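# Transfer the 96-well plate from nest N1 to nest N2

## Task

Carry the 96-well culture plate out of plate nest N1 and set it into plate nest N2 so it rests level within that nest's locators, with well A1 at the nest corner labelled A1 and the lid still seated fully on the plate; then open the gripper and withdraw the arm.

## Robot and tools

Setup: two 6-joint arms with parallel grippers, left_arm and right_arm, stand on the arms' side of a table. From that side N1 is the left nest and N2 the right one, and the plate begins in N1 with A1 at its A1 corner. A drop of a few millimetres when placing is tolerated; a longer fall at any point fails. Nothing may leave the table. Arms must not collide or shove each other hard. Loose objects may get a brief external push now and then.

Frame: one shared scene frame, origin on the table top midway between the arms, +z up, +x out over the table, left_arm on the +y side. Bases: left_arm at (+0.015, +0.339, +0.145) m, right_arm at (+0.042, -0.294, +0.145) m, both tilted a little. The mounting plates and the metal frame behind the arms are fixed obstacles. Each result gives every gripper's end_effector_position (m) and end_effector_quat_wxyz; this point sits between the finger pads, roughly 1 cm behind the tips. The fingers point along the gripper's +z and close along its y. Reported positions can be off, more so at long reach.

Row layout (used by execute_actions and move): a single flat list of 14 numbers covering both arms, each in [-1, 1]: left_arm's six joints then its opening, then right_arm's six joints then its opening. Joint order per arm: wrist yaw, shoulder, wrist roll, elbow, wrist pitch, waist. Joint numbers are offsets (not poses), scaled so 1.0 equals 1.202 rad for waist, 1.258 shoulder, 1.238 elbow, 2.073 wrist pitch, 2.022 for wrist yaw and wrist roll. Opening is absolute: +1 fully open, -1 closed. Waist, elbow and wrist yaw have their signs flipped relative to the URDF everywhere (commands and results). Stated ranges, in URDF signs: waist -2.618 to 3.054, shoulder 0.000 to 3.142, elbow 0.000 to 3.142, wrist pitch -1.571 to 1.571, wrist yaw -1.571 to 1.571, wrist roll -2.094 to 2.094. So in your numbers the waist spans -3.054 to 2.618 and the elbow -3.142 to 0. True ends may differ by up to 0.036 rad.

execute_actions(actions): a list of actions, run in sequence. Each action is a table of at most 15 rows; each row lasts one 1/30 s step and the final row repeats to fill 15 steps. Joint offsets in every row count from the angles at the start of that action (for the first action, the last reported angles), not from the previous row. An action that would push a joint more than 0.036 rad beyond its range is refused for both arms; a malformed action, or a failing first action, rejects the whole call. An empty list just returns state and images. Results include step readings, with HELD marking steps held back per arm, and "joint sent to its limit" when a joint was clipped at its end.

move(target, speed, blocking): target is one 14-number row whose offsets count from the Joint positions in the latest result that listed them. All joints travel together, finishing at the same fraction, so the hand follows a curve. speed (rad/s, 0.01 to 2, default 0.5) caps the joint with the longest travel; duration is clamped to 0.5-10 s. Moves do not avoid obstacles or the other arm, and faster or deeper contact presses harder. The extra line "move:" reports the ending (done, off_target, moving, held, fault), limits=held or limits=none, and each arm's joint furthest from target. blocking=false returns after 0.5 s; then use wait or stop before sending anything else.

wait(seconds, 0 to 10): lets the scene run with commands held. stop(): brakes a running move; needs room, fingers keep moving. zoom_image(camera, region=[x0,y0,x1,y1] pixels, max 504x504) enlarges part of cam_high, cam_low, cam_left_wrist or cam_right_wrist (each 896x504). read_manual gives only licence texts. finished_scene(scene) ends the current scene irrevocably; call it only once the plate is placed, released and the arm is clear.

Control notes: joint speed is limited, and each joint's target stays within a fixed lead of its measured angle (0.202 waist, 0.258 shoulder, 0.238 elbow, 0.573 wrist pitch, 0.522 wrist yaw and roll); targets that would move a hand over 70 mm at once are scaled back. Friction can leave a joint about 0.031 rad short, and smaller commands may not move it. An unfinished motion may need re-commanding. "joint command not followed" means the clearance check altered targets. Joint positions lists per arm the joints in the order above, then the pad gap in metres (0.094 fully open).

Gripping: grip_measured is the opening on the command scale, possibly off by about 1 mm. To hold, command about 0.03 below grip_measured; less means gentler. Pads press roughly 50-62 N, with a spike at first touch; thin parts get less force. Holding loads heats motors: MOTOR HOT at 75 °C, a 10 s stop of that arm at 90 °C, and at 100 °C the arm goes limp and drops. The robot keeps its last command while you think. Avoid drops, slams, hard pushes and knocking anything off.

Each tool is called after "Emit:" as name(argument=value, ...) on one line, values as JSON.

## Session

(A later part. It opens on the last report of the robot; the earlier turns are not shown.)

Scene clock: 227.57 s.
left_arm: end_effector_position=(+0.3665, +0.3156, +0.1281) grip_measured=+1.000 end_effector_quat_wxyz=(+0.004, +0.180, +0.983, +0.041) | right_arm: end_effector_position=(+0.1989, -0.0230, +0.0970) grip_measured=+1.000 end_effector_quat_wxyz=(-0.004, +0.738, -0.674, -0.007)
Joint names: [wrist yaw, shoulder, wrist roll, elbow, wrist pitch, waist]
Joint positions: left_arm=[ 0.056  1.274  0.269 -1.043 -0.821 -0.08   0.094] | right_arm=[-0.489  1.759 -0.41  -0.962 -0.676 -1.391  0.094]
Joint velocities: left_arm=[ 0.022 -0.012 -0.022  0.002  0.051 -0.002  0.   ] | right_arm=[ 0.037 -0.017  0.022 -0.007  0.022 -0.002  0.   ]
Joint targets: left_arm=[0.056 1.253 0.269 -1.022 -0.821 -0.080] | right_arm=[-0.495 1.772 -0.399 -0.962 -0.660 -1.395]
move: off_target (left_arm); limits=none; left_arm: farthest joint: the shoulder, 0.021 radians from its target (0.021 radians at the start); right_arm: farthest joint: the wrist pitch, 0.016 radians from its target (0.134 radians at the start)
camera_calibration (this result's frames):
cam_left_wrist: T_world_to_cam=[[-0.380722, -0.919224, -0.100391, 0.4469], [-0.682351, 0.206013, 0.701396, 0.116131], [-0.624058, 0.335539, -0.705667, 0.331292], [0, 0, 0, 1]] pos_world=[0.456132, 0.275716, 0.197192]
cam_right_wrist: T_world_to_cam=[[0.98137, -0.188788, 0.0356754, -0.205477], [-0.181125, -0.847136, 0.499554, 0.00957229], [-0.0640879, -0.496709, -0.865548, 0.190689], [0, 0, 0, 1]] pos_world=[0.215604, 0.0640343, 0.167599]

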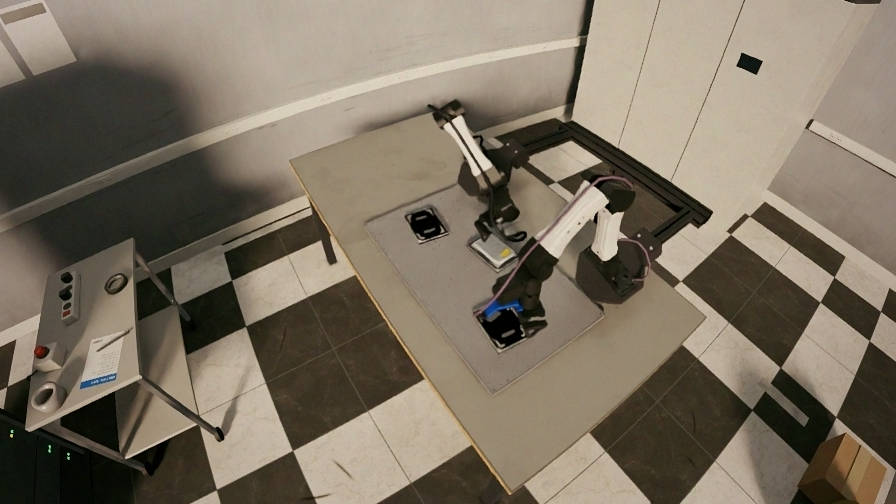

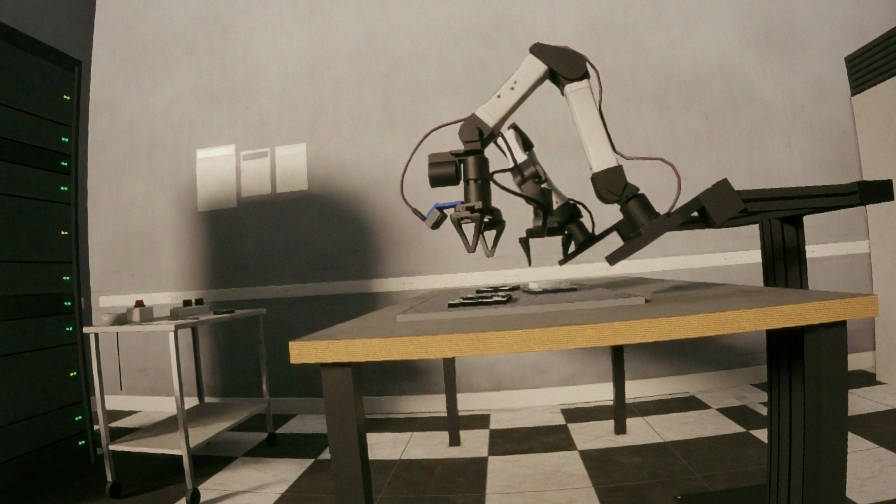

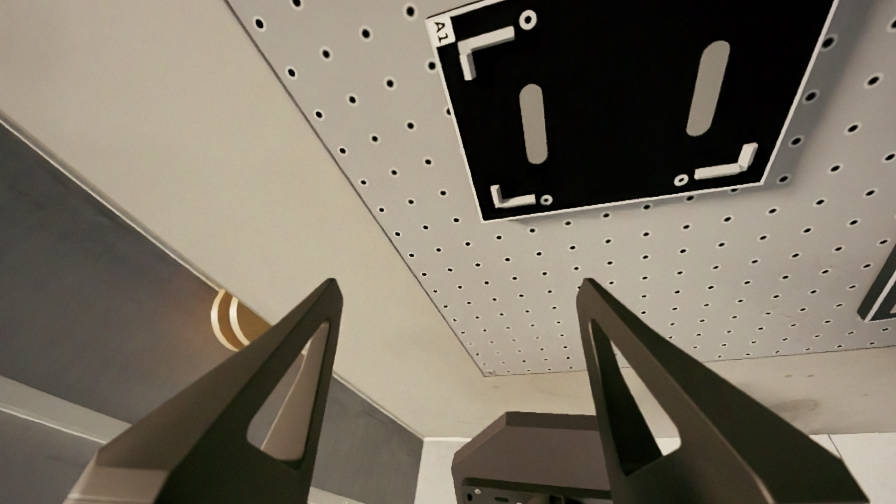

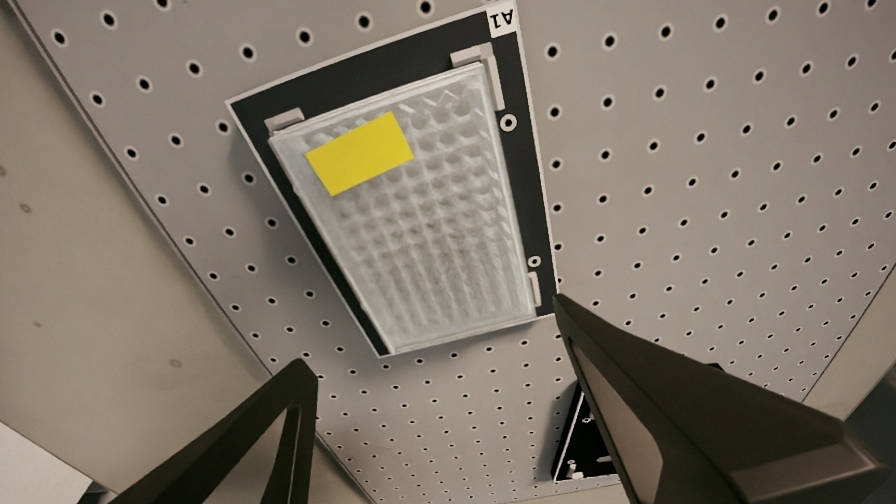

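Emit:
move(target=[0,-0.017,0,0.017,0,0,1,0,0.072,0,0.054,0.068,0.053,1], speed=0.3)

Scene clock: 243.57 s.
left_arm: end_effector_position=(+0.3665, +0.3156, +0.1281) grip_measured=+1.000 end_effector_quat_wxyz=(+0.004, +0.180, +0.983, +0.041) | right_arm: end_effector_position=(+0.1981, -0.0299, +0.0617) grip_measured=+1.000 end_effector_quat_wxyz=(+0.009, +0.721, -0.693, +0.002)
Joint names: [wrist yaw, shoulder, wrist roll, elbow, wrist pitch, waist]
Joint positions: left_arm=[ 0.056  1.274  0.269 -1.043 -0.821 -0.08   0.094] | right_arm=[-0.489  1.838 -0.41  -0.913 -0.552 -1.331  0.094]
Joint velocities: left_arm=[ 0.066  0.002 -0.081 -0.012 -0.022  0.007  0.   ] | right_arm=[ 0.022 -0.002 -0.022  0.002 -0.066 -0.017  0.   ]
Joint targets: left_arm=[0.056 1.253 0.269 -1.022 -0.821 -0.080] | right_arm=[-0.489 1.849 -0.410 -0.895 -0.535 -1.327]
move: off_target (left_arm); limits=none; left_arm: farthest joint: the shoulder, 0.021 radians from its target (0.021 radians at the start); right_arm: farthest joint: the elbow, 0.018 radians from its target (0.067 radians at the start)
camera_calibration (this result's frames):
cam_left_wrist: T_world_to_cam=[[-0.380722, -0.919224, -0.100391, 0.4469], [-0.682351, 0.206013, 0.701396, 0.116131], [-0.624058, 0.335539, -0.705667, 0.331292], [0, 0, 0, 1]] pos_world=[0.456132, 0.275716, 0.197192]
cam_right_wrist: T_world_to_cam=[[0.970707, -0.237323, 0.0375013, -0.204206], [-0.221092, -0.821189, 0.526087, 0.0282689], [-0.0940567, -0.518968, -0.849603, 0.160864], [0, 0, 0, 1]] pos_world=[0.219604, 0.0582347, 0.129457]

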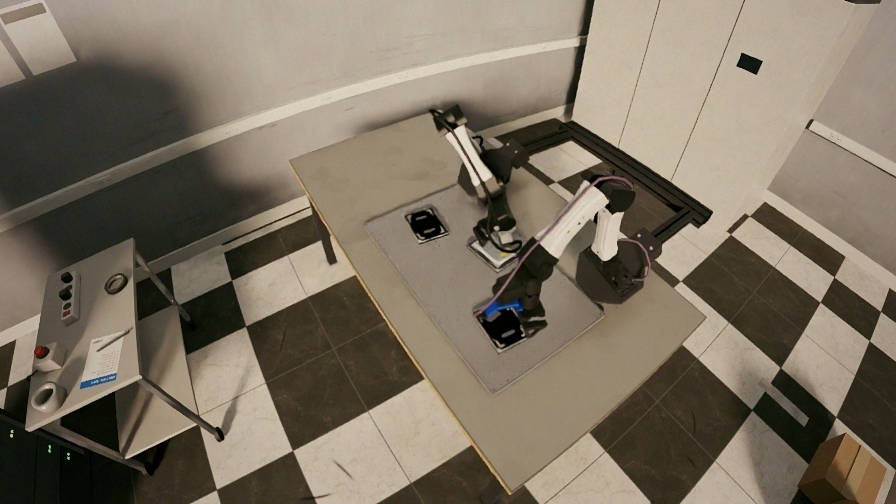

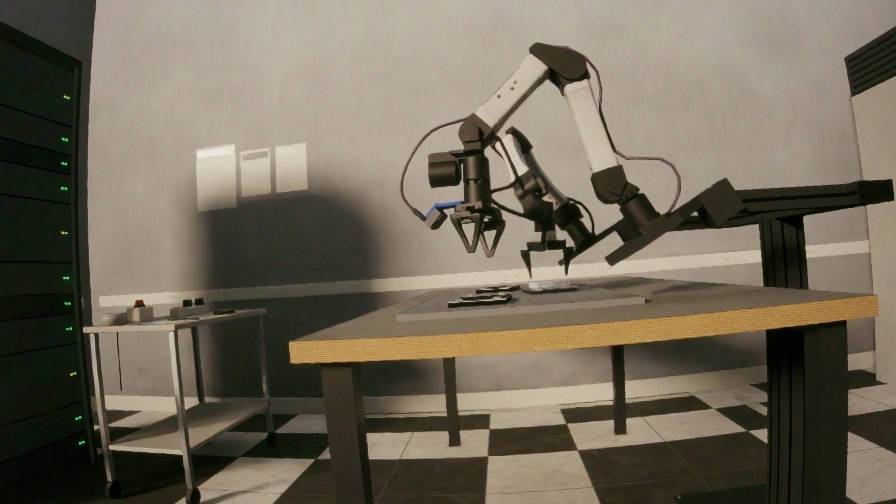

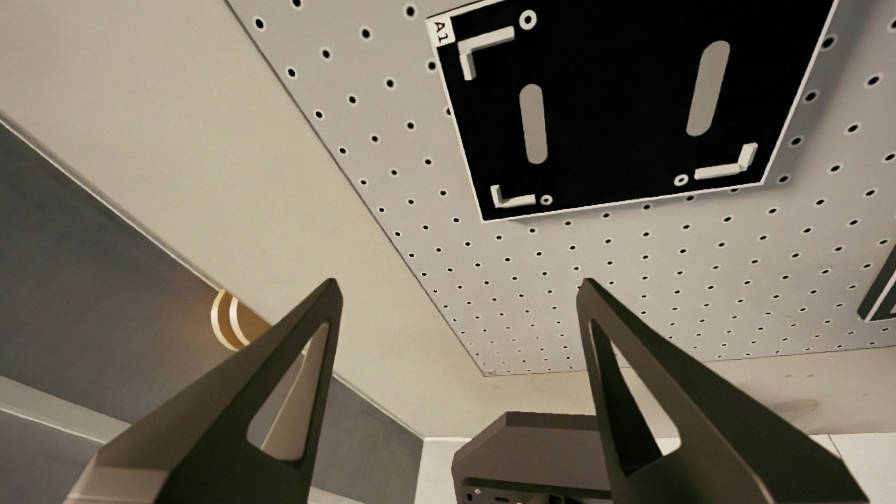

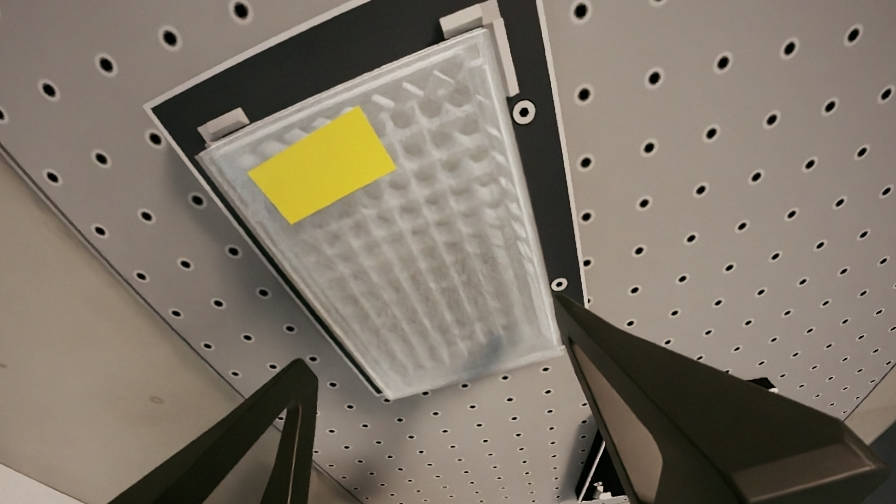

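Emit:
move(target=[0,-0.017,0,0.017,0,0,1,0,0.053,-0.037,-0.08,-0.018,0,1], speed=0.2)

Scene clock: 255.17 s.
left_arm: end_effector_position=(+0.3665, +0.3156, +0.1281) grip_measured=+1.000 end_effector_quat_wxyz=(+0.004, +0.180, +0.983, +0.041) | right_arm: end_effector_position=(+0.2040, -0.0138, +0.0607) grip_measured=+1.000 end_effector_quat_wxyz=(+0.007, +0.742, -0.670, +0.001)
Joint names: [wrist yaw, shoulder, wrist roll, elbow, wrist pitch, waist]
Joint positions: left_arm=[ 0.056  1.274  0.269 -1.043 -0.821 -0.08   0.094] | right_arm=[-0.489  1.888 -0.474 -0.987 -0.572 -1.331  0.094]
Joint velocities: left_arm=[ 0.022 -0.002  0.051  0.007  0.051  0.017  0.   ] | right_arm=[ 0.051  0.007 -0.037  0.017 -0.022  0.017  0.   ]
Joint targets: left_arm=[0.056 1.253 0.269 -1.022 -0.821 -0.080] | right_arm=[-0.489 1.904 -0.485 -1.012 -0.589 -1.331]
move: off_target (left_arm, right_arm); limits=none; left_arm: farthest joint: the shoulder, 0.021 radians from its target (0.021 radians at the start); right_arm: farthest joint: the elbow, 0.025 radians from its target (0.099 radians at the start)
camera_calibration (this result's frames):
cam_left_wrist: T_world_to_cam=[[-0.380722, -0.919224, -0.100391, 0.4469], [-0.682351, 0.206013, 0.701396, 0.116131], [-0.624058, 0.335539, -0.705667, 0.331292], [0, 0, 0, 1]] pos_world=[0.456132, 0.275716, 0.197192]
cam_right_wrist: T_world_to_cam=[[0.983524, -0.176955, 0.036977, -0.207814], [-0.169895, -0.834881, 0.523554, 0.0327942], [-0.0617743, -0.52121, -0.85119, 0.162451], [0, 0, 0, 1]] pos_world=[0.219997, 0.0752767, 0.128792]

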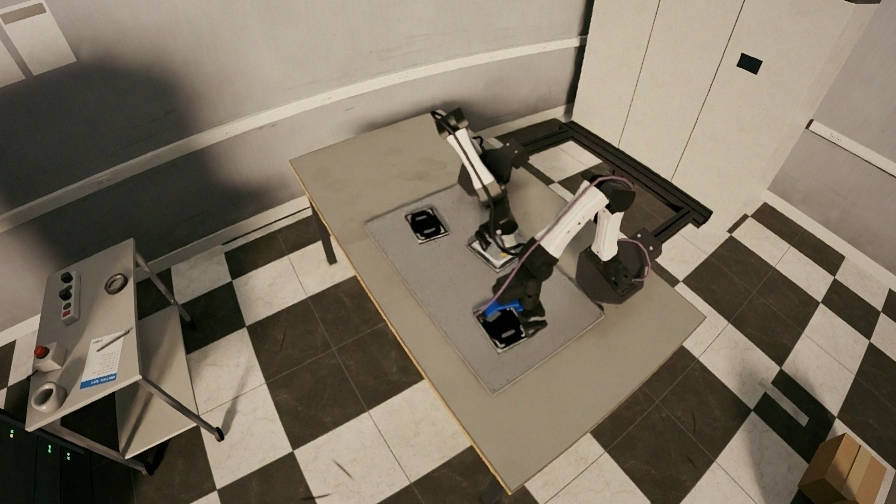

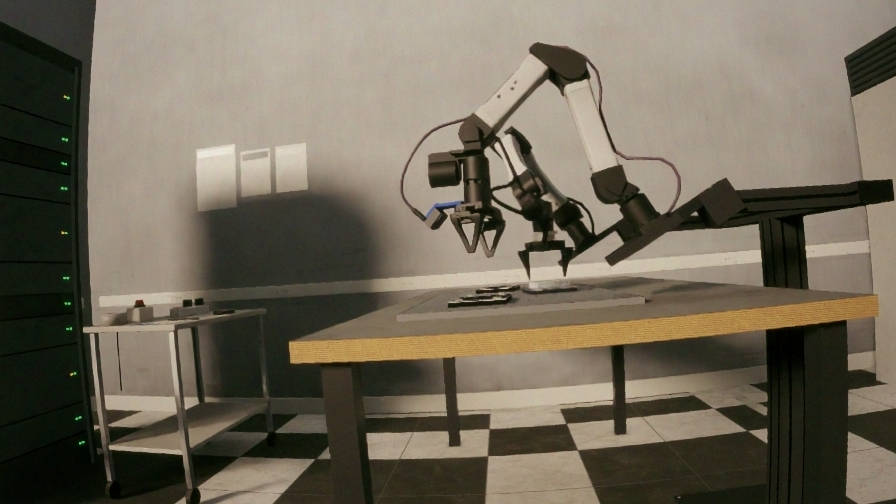

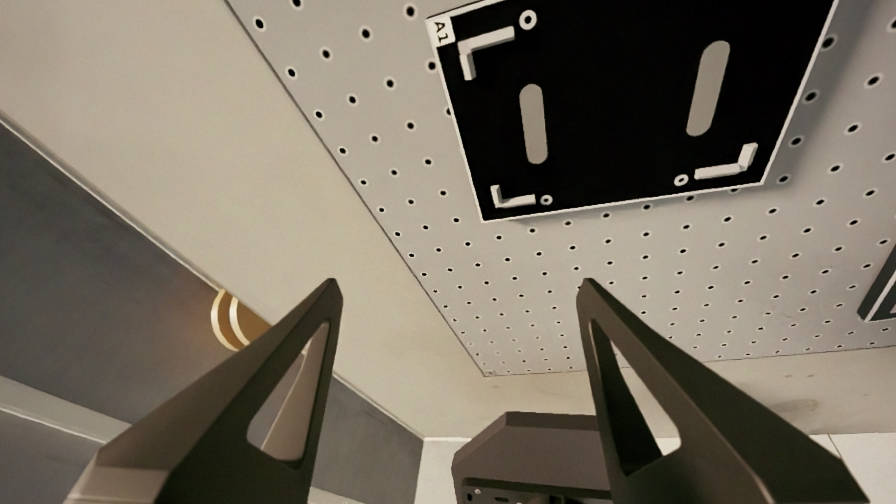

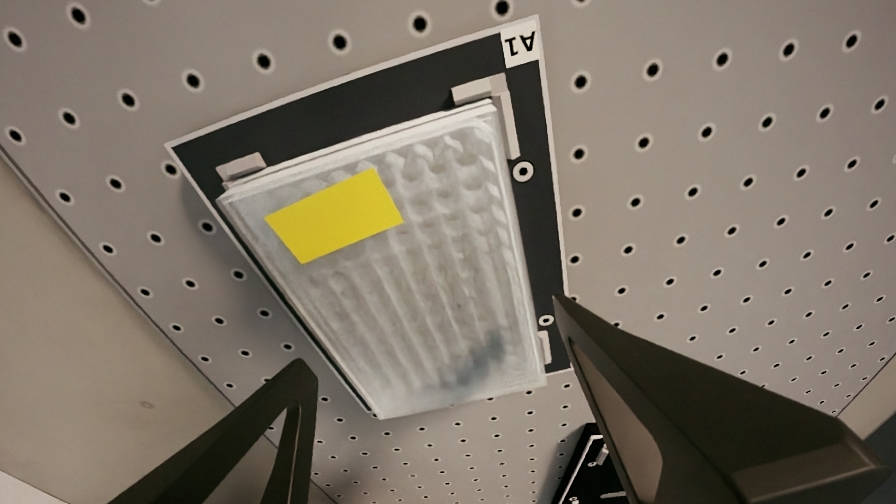

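Emit:
move(target=[0,-0.017,0,0.017,0,0,1,0,0.05,0,0.026,0.04,0.028,1], speed=0.15)

Scene clock: 261.63 s.
left_arm: end_effector_position=(+0.3665, +0.3156, +0.1281) grip_measured=+1.000 end_effector_quat_wxyz=(+0.004, +0.180, +0.983, +0.041) | right_arm: end_effector_position=(+0.2049, -0.0142, +0.0428) grip_measured=+1.000 end_effector_quat_wxyz=(+0.010, +0.732, -0.681, +0.004)
Joint names: [wrist yaw, shoulder, wrist roll, elbow, wrist pitch, waist]
Joint positions: left_arm=[ 0.056  1.274  0.269 -1.043 -0.821 -0.08   0.094] | right_arm=[-0.489  1.935 -0.474 -0.976 -0.505 -1.303  0.094]
Joint velocities: left_arm=[ 0.051 -0.007 -0.037 -0.022 -0.007 -0.002  0.   ] | right_arm=[ 0.066  0.002  0.007 -0.002  0.007  0.007  0.   ]
Joint targets: left_arm=[0.056 1.253 0.269 -1.022 -0.821 -0.080] | right_arm=[-0.489 1.951 -0.474 -0.955 -0.489 -1.298]
move: off_target (left_arm, right_arm); limits=none; left_arm: farthest joint: the shoulder, 0.021 radians from its target (0.021 radians at the start); right_arm: farthest joint: the elbow, 0.021 radians from its target (0.032 radians at the start)
camera_calibration (this result's frames):
cam_left_wrist: T_world_to_cam=[[-0.380722, -0.919224, -0.100391, 0.4469], [-0.682351, 0.206013, 0.701396, 0.116131], [-0.624058, 0.335539, -0.705667, 0.331292], [0, 0, 0, 1]] pos_world=[0.456132, 0.275716, 0.197192]
cam_right_wrist: T_world_to_cam=[[0.978103, -0.2044, 0.0391751, -0.207474], [-0.193836, -0.826151, 0.529058, 0.0468454], [-0.0757752, -0.525067, -0.847681, 0.149665], [0, 0, 0, 1]] pos_world=[0.223352, 0.0748776, 0.110212]

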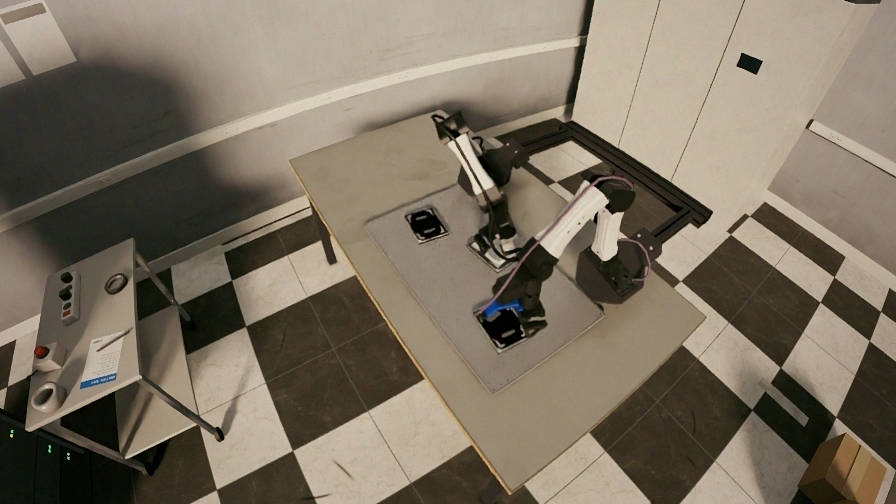

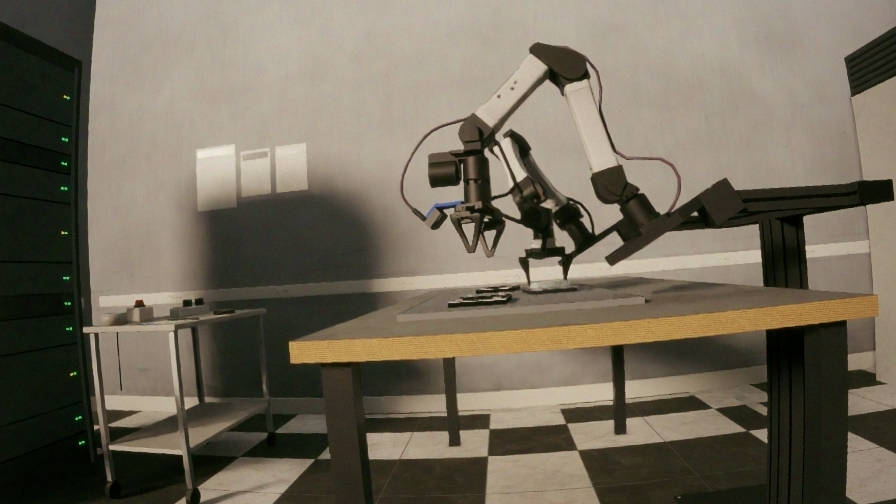

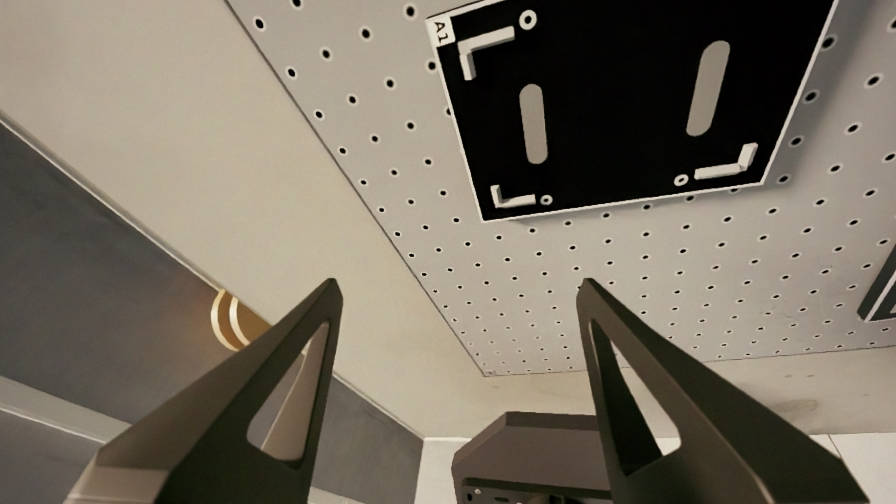

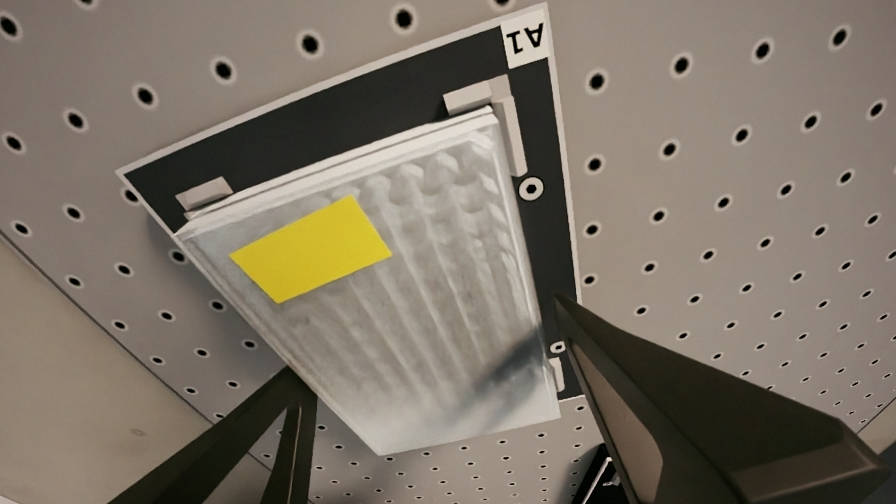

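Emit:
move(target=[0,-0.017,0,0.017,0,0,1,0,0.024,-0.018,0.017,0.017,0,1], speed=0.08)

Scene clock: 266.17 s.
left_arm: end_effector_position=(+0.3665, +0.3156, +0.1281) grip_measured=+1.000 end_effector_quat_wxyz=(+0.004, +0.180, +0.983, +0.041) | right_arm: end_effector_position=(+0.2033, -0.0122, +0.0385) grip_measured=+1.000 end_effector_quat_wxyz=(+0.009, +0.740, -0.672, +0.003)
Joint names: [wrist yaw, shoulder, wrist roll, elbow, wrist pitch, waist]
Joint positions: left_arm=[ 0.056  1.274  0.269 -1.043 -0.821 -0.08   0.094] | right_arm=[-0.489  1.951 -0.499 -0.976 -0.486 -1.303  0.094]
Joint velocities: left_arm=[ 0.037 -0.017 -0.022  0.012 -0.066  0.012  0.   ] | right_arm=[ 0.066 -0.002  0.007  0.007 -0.007  0.017  0.   ]
Joint targets: left_arm=[0.056 1.253 0.269 -1.022 -0.821 -0.080] | right_arm=[-0.489 1.965 -0.510 -0.955 -0.470 -1.303]
move: off_target (left_arm, right_arm); limits=none; left_arm: farthest joint: the shoulder, 0.021 radians from its target (0.021 radians at the start); right_arm: farthest joint: the elbow, 0.021 radians from its target (0.021 radians at the start)
camera_calibration (this result's frames):
cam_left_wrist: T_world_to_cam=[[-0.380722, -0.919224, -0.100391, 0.4469], [-0.682351, 0.206013, 0.701396, 0.116131], [-0.624058, 0.335539, -0.705667, 0.331292], [0, 0, 0, 1]] pos_world=[0.456132, 0.275716, 0.197192]
cam_right_wrist: T_world_to_cam=[[0.982625, -0.181413, 0.0392052, -0.206005], [-0.174581, -0.831721, 0.527032, 0.0465937], [-0.0630029, -0.524719, -0.848941, 0.144489], [0, 0, 0, 1]] pos_world=[0.219663, 0.0771968, 0.106182]

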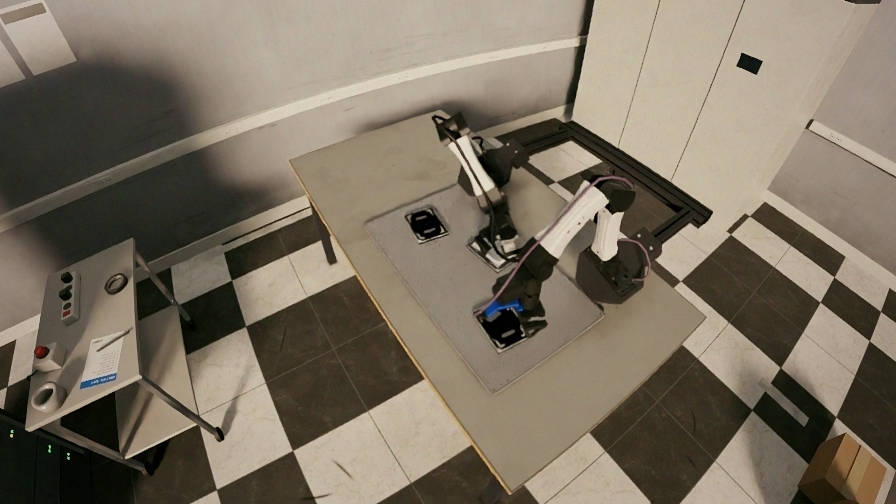

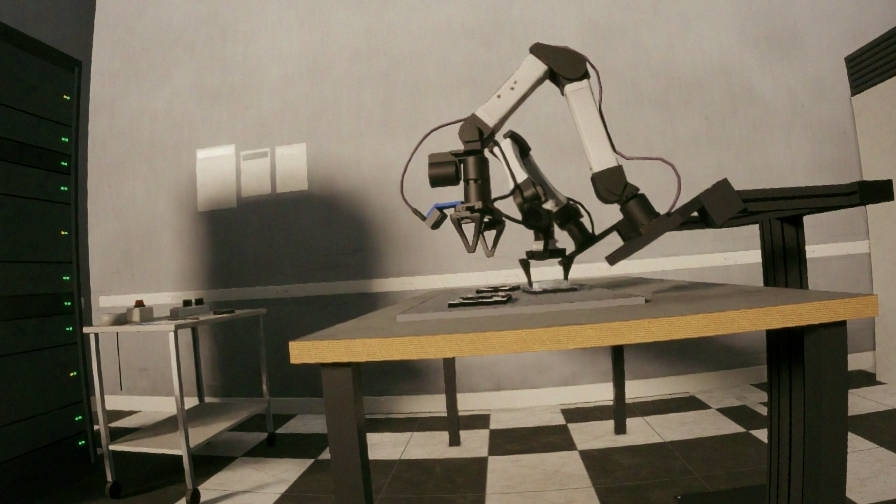

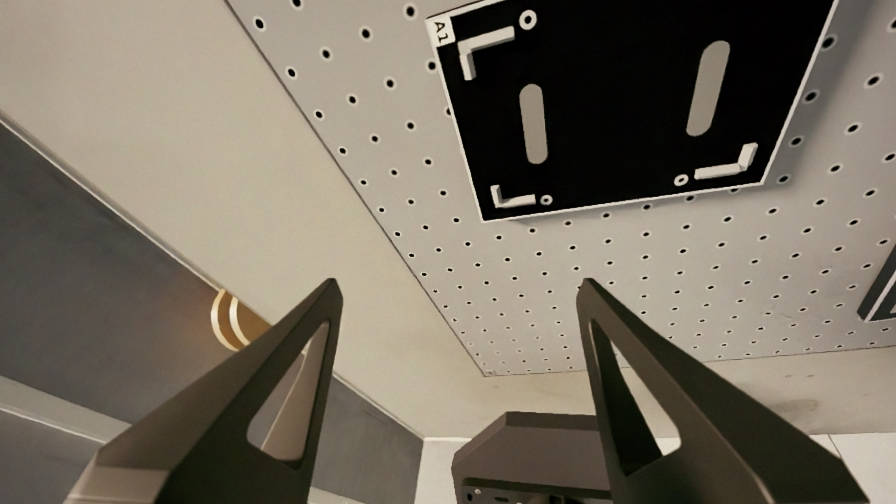

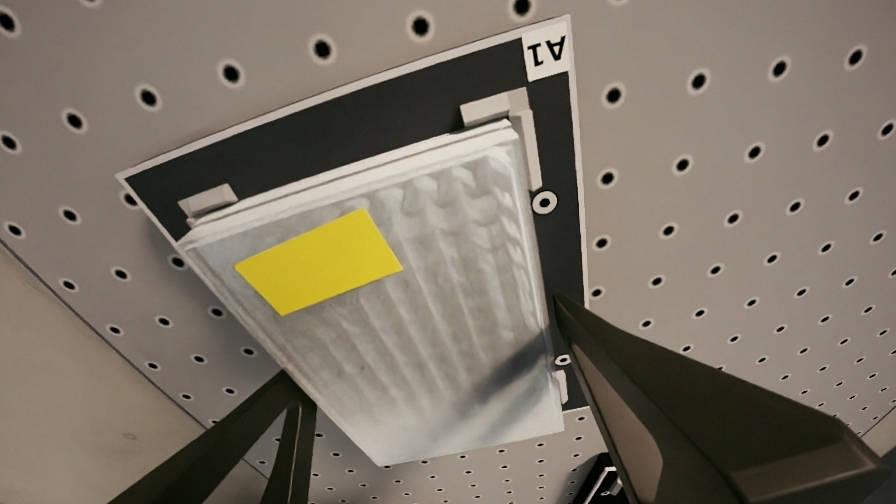

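Emit:
move(target=[0,-0.017,0,0.017,0,0,1,0,0.022,0,0.022,0.017,0.008,1], speed=0.08)

Scene clock: 270.33 s.
left_arm: end_effector_position=(+0.3665, +0.3156, +0.1281) grip_measured=+1.000 end_effector_quat_wxyz=(+0.004, +0.180, +0.983, +0.041) | right_arm: end_effector_position=(+0.2041, -0.0102, +0.0360) grip_measured=+1.000 end_effector_quat_wxyz=(+0.005, +0.738, -0.674, +0.003)
Joint names: [wrist yaw, shoulder, wrist roll, elbow, wrist pitch, waist]
Joint positions: left_arm=[ 0.056  1.274  0.269 -1.043 -0.821 -0.08   0.094] | right_arm=[-0.489  1.959 -0.5   -0.976 -0.469 -1.3    0.094]
Joint velocities: left_arm=[ 0.022  0.002 -0.022  0.012 -0.007 -0.012  0.   ] | right_arm=[-0.022  0.012  0.022  0.012 -0.022 -0.002  0.   ]
Joint targets: left_arm=[0.056 1.253 0.269 -1.022 -0.821 -0.080] | right_arm=[-0.488 1.979 -0.499 -0.949 -0.451 -1.293]
move: off_target (left_arm, right_arm); limits=none; left_arm: farthest joint: the shoulder, 0.021 radians from its target (0.021 radians at the start); right_arm: farthest joint: the elbow, 0.027 radians from its target (0.027 radians at the start)
camera_calibration (this result's frames):
cam_left_wrist: T_world_to_cam=[[-0.380722, -0.919224, -0.100391, 0.4469], [-0.682351, 0.206013, 0.701396, 0.116131], [-0.624058, 0.335539, -0.705667, 0.331292], [0, 0, 0, 1]] pos_world=[0.456132, 0.275716, 0.197192]
cam_right_wrist: T_world_to_cam=[[0.981332, -0.187719, 0.0418324, -0.206211], [-0.181693, -0.833581, 0.521661, 0.051338], [-0.063055, -0.519524, -0.852126, 0.143587], [0, 0, 0, 1]] pos_world=[0.220743, 0.0786816, 0.1042]

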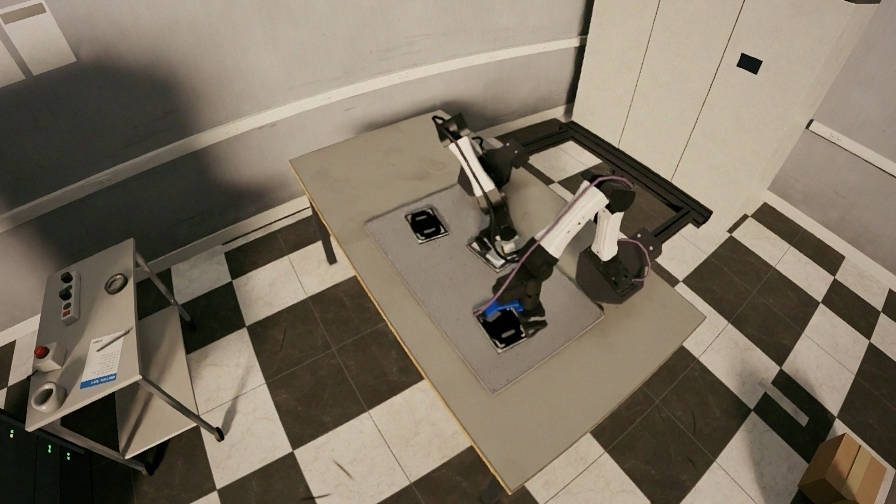

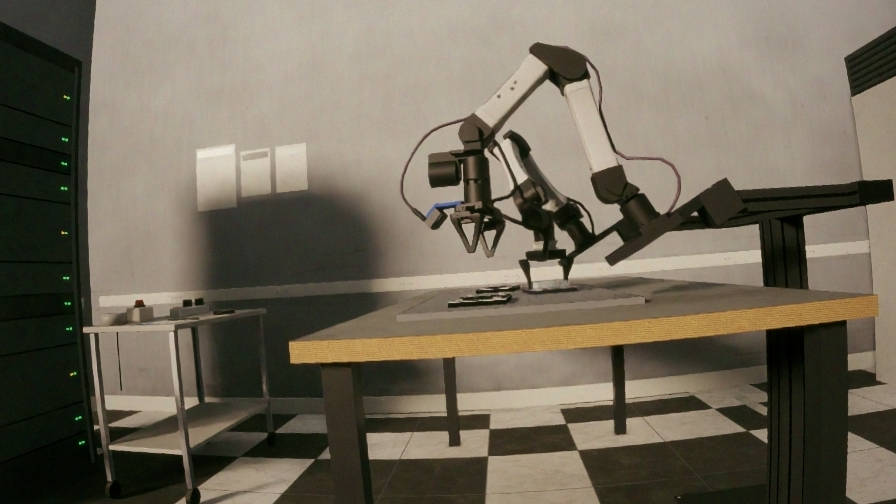

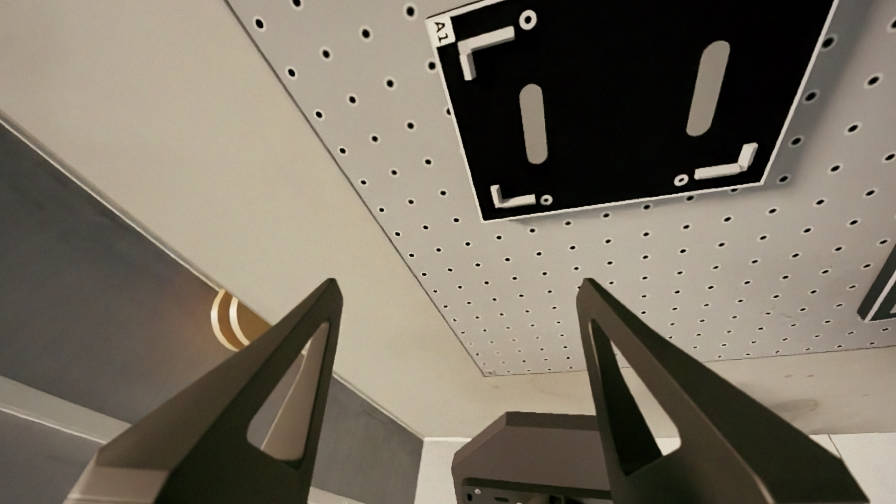

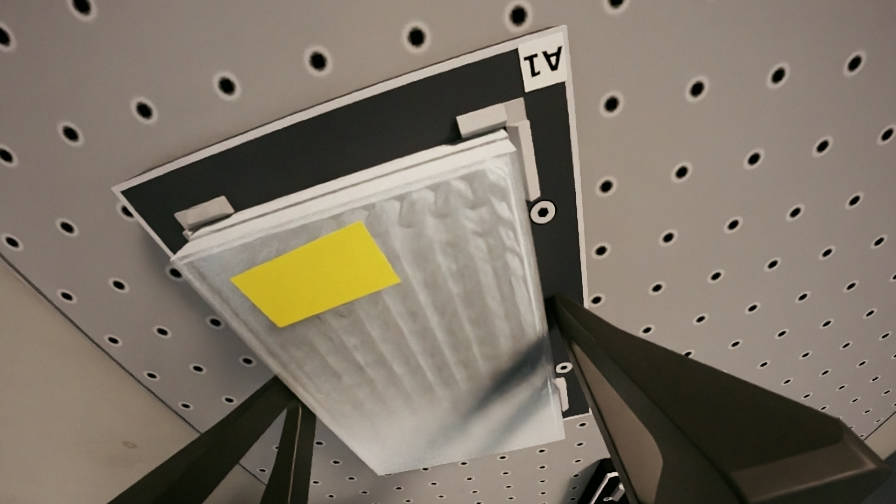

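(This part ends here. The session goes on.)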